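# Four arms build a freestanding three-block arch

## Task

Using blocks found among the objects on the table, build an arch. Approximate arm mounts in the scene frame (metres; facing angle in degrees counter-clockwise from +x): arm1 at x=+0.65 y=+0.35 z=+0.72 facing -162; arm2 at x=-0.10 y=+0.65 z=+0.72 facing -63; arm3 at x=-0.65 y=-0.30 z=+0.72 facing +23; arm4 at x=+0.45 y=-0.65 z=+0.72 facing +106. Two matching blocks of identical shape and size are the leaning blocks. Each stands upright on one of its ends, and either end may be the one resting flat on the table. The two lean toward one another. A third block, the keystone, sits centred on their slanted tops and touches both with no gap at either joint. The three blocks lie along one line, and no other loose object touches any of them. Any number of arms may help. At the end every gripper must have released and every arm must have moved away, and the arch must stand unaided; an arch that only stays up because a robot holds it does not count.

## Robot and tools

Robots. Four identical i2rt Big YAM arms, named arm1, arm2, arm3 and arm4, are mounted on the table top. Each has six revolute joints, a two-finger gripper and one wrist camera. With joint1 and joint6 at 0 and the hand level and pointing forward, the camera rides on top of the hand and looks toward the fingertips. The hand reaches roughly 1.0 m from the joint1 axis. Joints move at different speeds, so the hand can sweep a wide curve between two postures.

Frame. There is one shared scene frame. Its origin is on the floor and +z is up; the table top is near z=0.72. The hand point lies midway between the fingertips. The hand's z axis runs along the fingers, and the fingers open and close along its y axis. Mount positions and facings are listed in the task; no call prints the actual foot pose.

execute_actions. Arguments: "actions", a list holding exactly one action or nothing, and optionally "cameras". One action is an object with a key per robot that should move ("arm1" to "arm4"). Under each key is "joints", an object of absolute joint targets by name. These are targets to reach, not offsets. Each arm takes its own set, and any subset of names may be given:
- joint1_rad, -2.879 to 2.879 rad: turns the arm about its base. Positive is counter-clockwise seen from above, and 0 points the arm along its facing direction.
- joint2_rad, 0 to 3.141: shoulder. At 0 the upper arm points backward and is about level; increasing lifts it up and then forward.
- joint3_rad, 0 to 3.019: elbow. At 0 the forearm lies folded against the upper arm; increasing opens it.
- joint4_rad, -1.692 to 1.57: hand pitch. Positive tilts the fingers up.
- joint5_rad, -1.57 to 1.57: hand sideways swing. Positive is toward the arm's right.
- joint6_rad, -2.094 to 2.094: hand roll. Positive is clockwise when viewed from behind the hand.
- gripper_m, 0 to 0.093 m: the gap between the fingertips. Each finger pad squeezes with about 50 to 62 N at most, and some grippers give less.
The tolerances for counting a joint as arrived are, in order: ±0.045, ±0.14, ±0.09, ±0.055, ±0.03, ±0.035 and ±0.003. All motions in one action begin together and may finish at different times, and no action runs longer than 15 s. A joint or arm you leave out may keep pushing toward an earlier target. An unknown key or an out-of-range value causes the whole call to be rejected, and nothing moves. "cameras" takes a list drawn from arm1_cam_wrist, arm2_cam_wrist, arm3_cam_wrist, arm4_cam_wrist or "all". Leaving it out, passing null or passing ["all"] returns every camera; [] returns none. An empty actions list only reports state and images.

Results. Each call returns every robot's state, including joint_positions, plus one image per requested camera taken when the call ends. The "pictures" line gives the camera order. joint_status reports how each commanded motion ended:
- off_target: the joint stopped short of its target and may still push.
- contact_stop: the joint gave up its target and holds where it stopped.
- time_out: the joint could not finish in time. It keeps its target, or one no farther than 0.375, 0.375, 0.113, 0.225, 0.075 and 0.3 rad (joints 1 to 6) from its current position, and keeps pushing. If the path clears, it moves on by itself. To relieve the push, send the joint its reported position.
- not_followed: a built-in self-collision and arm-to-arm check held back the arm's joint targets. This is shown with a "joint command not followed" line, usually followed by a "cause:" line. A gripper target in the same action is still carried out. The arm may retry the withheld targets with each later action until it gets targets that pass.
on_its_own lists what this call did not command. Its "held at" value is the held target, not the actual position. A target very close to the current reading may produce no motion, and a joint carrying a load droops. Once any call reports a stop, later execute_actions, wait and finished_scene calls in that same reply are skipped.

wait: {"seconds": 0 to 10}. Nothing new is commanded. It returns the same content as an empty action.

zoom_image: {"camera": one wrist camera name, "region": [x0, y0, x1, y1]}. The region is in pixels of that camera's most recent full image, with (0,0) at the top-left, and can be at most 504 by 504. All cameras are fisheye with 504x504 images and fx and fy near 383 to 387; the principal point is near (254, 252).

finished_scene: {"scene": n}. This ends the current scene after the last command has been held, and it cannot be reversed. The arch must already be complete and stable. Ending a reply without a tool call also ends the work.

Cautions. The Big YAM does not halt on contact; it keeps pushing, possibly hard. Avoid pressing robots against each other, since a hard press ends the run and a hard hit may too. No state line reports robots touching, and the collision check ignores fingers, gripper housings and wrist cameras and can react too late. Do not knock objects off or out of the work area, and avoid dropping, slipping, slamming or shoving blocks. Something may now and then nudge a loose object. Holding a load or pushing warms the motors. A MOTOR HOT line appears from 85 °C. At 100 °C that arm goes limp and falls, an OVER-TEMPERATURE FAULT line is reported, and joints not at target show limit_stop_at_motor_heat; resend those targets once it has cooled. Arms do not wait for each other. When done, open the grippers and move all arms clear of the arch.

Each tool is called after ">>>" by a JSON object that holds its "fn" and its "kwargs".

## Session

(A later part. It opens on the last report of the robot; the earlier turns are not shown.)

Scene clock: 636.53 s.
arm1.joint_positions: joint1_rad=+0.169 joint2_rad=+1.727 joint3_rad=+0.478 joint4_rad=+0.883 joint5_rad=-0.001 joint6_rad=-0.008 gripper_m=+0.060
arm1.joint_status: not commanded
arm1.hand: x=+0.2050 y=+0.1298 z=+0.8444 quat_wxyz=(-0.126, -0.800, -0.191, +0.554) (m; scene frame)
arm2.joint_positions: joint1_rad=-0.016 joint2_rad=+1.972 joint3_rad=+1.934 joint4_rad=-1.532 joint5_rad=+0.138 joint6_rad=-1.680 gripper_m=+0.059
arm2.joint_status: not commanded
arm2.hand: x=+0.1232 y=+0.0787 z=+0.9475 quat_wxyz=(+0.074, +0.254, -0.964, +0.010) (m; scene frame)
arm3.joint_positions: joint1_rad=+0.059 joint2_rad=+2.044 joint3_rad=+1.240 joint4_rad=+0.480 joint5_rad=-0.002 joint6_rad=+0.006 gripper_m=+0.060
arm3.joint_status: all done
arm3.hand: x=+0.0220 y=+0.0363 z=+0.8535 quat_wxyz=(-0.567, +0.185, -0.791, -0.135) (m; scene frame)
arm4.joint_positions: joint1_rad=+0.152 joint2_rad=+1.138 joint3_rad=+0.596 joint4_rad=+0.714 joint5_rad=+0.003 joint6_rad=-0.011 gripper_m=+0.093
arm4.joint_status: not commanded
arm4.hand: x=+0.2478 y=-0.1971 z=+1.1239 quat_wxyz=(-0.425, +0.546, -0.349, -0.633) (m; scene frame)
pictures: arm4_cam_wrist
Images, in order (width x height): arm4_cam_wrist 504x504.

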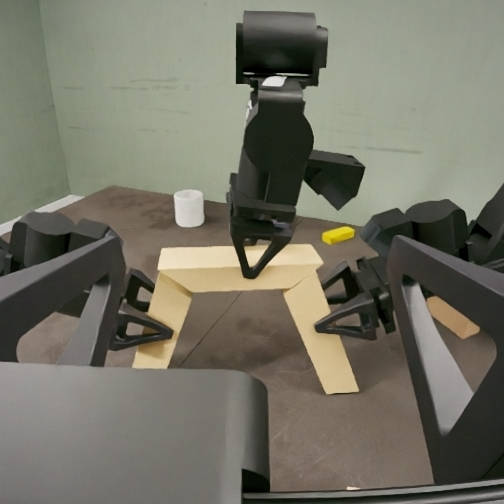

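>>> {"fn": "execute_actions", "kwargs": {"actions": [{"arm2":{"joints":{"joint2_rad":1.93,"joint3_rad":1.9,"joint4_rad":-1.52,"joint6_rad":-1.63}}}], "cameras": []}}

>>> {"fn": "execute_actions", "kwargs": {"actions": [{"arm2":{"joints":{"gripper_m":0.09}}}], "cameras": ["arm4_cam_wrist"]}}

>>> {"fn": "execute_actions", "kwargs": {"actions": [{"arm1":{"joints":{"gripper_m":0.09}},"arm3":{"joints":{"gripper_m":0.09}}}], "cameras": ["arm4_cam_wrist"]}}

Scene clock: 644.00 s.
arm1.joint_positions: joint1_rad=+0.169 joint2_rad=+1.731 joint3_rad=+0.478 joint4_rad=+0.880 joint5_rad=+0.000 joint6_rad=-0.006 gripper_m=+0.060
arm1.joint_status: not commanded
arm1.hand: x=+0.2055 y=+0.1302 z=+0.8419 quat_wxyz=(-0.125, -0.803, -0.191, +0.551) (m; scene frame)
arm2.joint_positions: joint1_rad=-0.016 joint2_rad=+1.966 joint3_rad=+1.905 joint4_rad=-1.523 joint5_rad=+0.138 joint6_rad=-1.636 gripper_m=+0.059
arm2.joint_status: all done
arm2.hand: x=+0.1207 y=+0.0841 z=+0.9396 quat_wxyz=(+0.076, +0.234, -0.969, +0.004) (m; scene frame)
arm3.joint_positions: joint1_rad=+0.059 joint2_rad=+2.044 joint3_rad=+1.240 joint4_rad=+0.480 joint5_rad=-0.002 joint6_rad=+0.006 gripper_m=+0.060
arm3.joint_status: not commanded
arm3.hand: x=+0.0220 y=+0.0363 z=+0.8535 quat_wxyz=(-0.567, +0.185, -0.791, -0.135) (m; scene frame)
arm4.joint_positions: joint1_rad=+0.152 joint2_rad=+1.138 joint3_rad=+0.596 joint4_rad=+0.714 joint5_rad=+0.003 joint6_rad=-0.011 gripper_m=+0.093
arm4.joint_status: not commanded
arm4.hand: x=+0.2478 y=-0.1971 z=+1.1239 quat_wxyz=(-0.425, +0.546, -0.349, -0.633) (m; scene frame)
pictures: none
No camera images: the call's "cameras" was empty. Leave "cameras" out to get every camera's image.

Scene clock: 644.63 s.
arm1.joint_positions: joint1_rad=+0.169 joint2_rad=+1.731 joint3_rad=+0.478 joint4_rad=+0.880 joint5_rad=+0.000 joint6_rad=-0.006 gripper_m=+0.060
arm1.joint_status: not commanded
arm1.hand: x=+0.2055 y=+0.1302 z=+0.8418 quat_wxyz=(-0.125, -0.803, -0.191, +0.551) (m; scene frame)
arm2.joint_positions: joint1_rad=-0.016 joint2_rad=+1.966 joint3_rad=+1.903 joint4_rad=-1.523 joint5_rad=+0.138 joint6_rad=-1.636 gripper_m=+0.090
arm2.joint_status: all done
arm2.hand: x=+0.1205 y=+0.0846 z=+0.9392 quat_wxyz=(+0.076, +0.234, -0.969, +0.003) (m; scene frame)
arm3.joint_positions: joint1_rad=+0.059 joint2_rad=+2.044 joint3_rad=+1.240 joint4_rad=+0.479 joint5_rad=-0.002 joint6_rad=+0.006 gripper_m=+0.060
arm3.joint_status: not commanded
arm3.hand: x=+0.0220 y=+0.0363 z=+0.8534 quat_wxyz=(-0.567, +0.185, -0.791, -0.135) (m; scene frame)
arm4.joint_positions: joint1_rad=+0.152 joint2_rad=+1.138 joint3_rad=+0.596 joint4_rad=+0.714 joint5_rad=+0.003 joint6_rad=-0.011 gripper_m=+0.093
arm4.joint_status: not commanded
arm4.hand: x=+0.2478 y=-0.1971 z=+1.1239 quat_wxyz=(-0.425, +0.546, -0.349, -0.633) (m; scene frame)
pictures: arm4_cam_wrist
Images, in order (width x height): arm4_cam_wrist 504x504.

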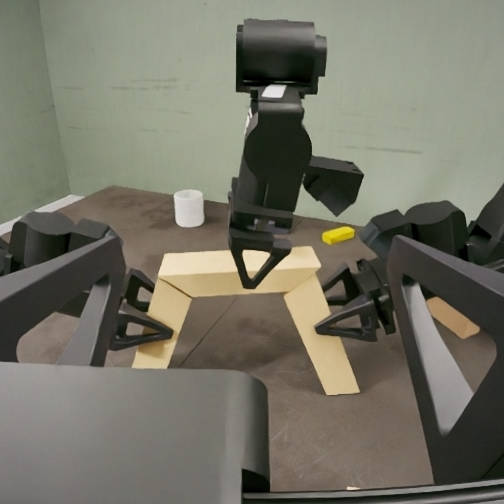

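Scene clock: 645.33 s.
arm1.joint_positions: joint1_rad=+0.169 joint2_rad=+1.730 joint3_rad=+0.489 joint4_rad=+0.881 joint5_rad=+0.000 joint6_rad=-0.006 gripper_m=+0.090
arm1.joint_status: all done
arm1.hand: x=+0.2010 y=+0.1279 z=+0.8461 quat_wxyz=(-0.127, -0.799, -0.190, +0.556) (m; scene frame)
arm2.joint_positions: joint1_rad=-0.016 joint2_rad=+1.966 joint3_rad=+1.903 joint4_rad=-1.523 joint5_rad=+0.138 joint6_rad=-1.636 gripper_m=+0.090
arm2.joint_status: not commanded
arm2.hand: x=+0.1205 y=+0.0846 z=+0.9392 quat_wxyz=(+0.076, +0.234, -0.969, +0.003) (m; scene frame)
arm3.joint_positions: joint1_rad=+0.059 joint2_rad=+2.044 joint3_rad=+1.263 joint4_rad=+0.479 joint5_rad=-0.002 joint6_rad=+0.005 gripper_m=+0.090
arm3.joint_status: all done
arm3.hand: x=+0.0290 y=+0.0398 z=+0.8647 quat_wxyz=(-0.576, +0.184, -0.784, -0.137) (m; scene frame)
arm4.joint_positions: joint1_rad=+0.152 joint2_rad=+1.138 joint3_rad=+0.596 joint4_rad=+0.714 joint5_rad=+0.003 joint6_rad=-0.011 gripper_m=+0.093
arm4.joint_status: not commanded
arm4.hand: x=+0.2478 y=-0.1971 z=+1.1239 quat_wxyz=(-0.425, +0.546, -0.349, -0.633) (m; scene frame)
pictures: arm4_cam_wrist
Images, in order (width x height): arm4_cam_wrist 504x504.

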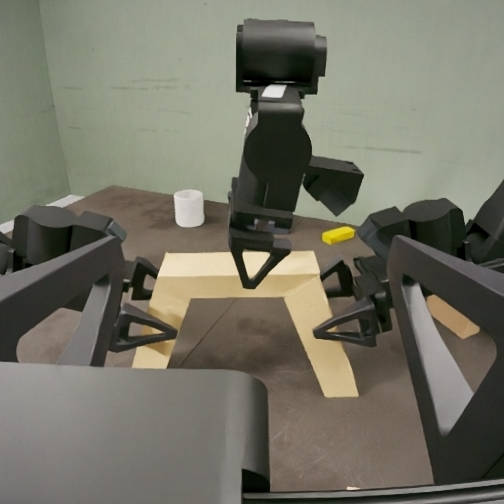

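Stands. Retreat; arm2 straight up (keep r).

>>> {"fn": "execute_actions", "kwargs": {"actions": [{"arm1":{"joints":{"joint2_rad":1.4,"joint3_rad":0.2,"joint4_rad":0.85}},"arm3":{"joints":{"joint2_rad":1.75,"joint3_rad":0.85,"joint4_rad":0.55}},"arm2":{"joints":{"joint3_rad":2.06,"joint4_rad":-1.66}}}], "cameras": []}}

>>> {"fn": "execute_actions", "kwargs": {"actions": [{"arm2":{"joints":{"joint2_rad":1.7}}}], "cameras": ["arm4_cam_wrist"]}}

Scene clock: 654.67 s.
arm1.joint_positions: joint1_rad=+0.169 joint2_rad=+1.405 joint3_rad=+0.202 joint4_rad=+0.862 joint5_rad=+0.000 joint6_rad=-0.006 gripper_m=+0.090
arm1.joint_status: all done
arm1.hand: x=+0.2973 y=+0.1753 z=+0.8770 quat_wxyz=(-0.128, -0.794, -0.189, +0.564) (m; scene frame)
arm2.joint_positions: joint1_rad=-0.016 joint2_rad=+1.945 joint3_rad=+2.015 joint4_rad=-1.653 joint5_rad=+0.138 joint6_rad=-1.636 gripper_m=+0.090
arm2.joint_status: all done
arm2.hand: x=+0.1189 y=+0.0901 z=+0.9942 quat_wxyz=(+0.075, +0.234, -0.969, +0.005) (m; scene frame)
arm3.joint_positions: joint1_rad=+0.059 joint2_rad=+1.734 joint3_rad=+0.853 joint4_rad=+0.539 joint5_rad=-0.002 joint6_rad=+0.005 gripper_m=+0.090
arm3.joint_status: all done
arm3.hand: x=-0.0926 y=-0.0207 z=+0.8864 quat_wxyz=(-0.560, +0.187, -0.796, -0.133) (m; scene frame)
arm4.joint_positions: joint1_rad=+0.152 joint2_rad=+1.138 joint3_rad=+0.596 joint4_rad=+0.714 joint5_rad=+0.003 joint6_rad=-0.011 gripper_m=+0.093
arm4.joint_status: not commanded
arm4.hand: x=+0.2478 y=-0.1971 z=+1.1239 quat_wxyz=(-0.425, +0.546, -0.349, -0.633) (m; scene frame)
pictures: none
No camera images: the call's "cameras" was empty. Leave "cameras" out to get every camera's image.

Scene clock: 656.03 s.
arm1.joint_positions: joint1_rad=+0.169 joint2_rad=+1.405 joint3_rad=+0.202 joint4_rad=+0.862 joint5_rad=+0.000 joint6_rad=-0.006 gripper_m=+0.090
arm1.joint_status: not commanded
arm1.hand: x=+0.2973 y=+0.1753 z=+0.8770 quat_wxyz=(-0.128, -0.794, -0.189, +0.564) (m; scene frame)
arm2.joint_positions: joint1_rad=-0.016 joint2_rad=+1.691 joint3_rad=+2.037 joint4_rad=-1.655 joint5_rad=+0.138 joint6_rad=-1.636 gripper_m=+0.090
arm2.joint_status: all done
arm2.hand: x=+0.1032 y=+0.1313 z=+1.1456 quat_wxyz=(+0.052, +0.223, -0.963, +0.139) (m; scene frame)
arm3.joint_positions: joint1_rad=+0.059 joint2_rad=+1.734 joint3_rad=+0.853 joint4_rad=+0.539 joint5_rad=-0.002 joint6_rad=+0.005 gripper_m=+0.090
arm3.joint_status: not commanded
arm3.hand: x=-0.0926 y=-0.0207 z=+0.8864 quat_wxyz=(-0.560, +0.187, -0.796, -0.133) (m; scene frame)
arm4.joint_positions: joint1_rad=+0.152 joint2_rad=+1.138 joint3_rad=+0.596 joint4_rad=+0.714 joint5_rad=+0.003 joint6_rad=-0.011 gripper_m=+0.093
arm4.joint_status: not commanded
arm4.hand: x=+0.2478 y=-0.1971 z=+1.1239 quat_wxyz=(-0.425, +0.546, -0.349, -0.633) (m; scene frame)
pictures: arm4_cam_wrist
Images, in order (width x height): arm4_cam_wrist 504x504.

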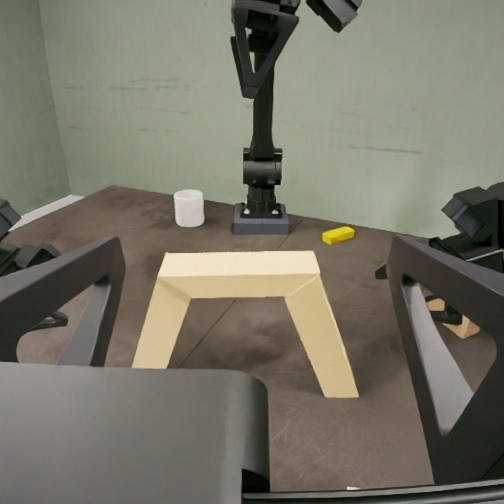

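>>> {"fn": "finished_scene", "kwargs": {"scene": 1}}

The scene is finished: the task was done.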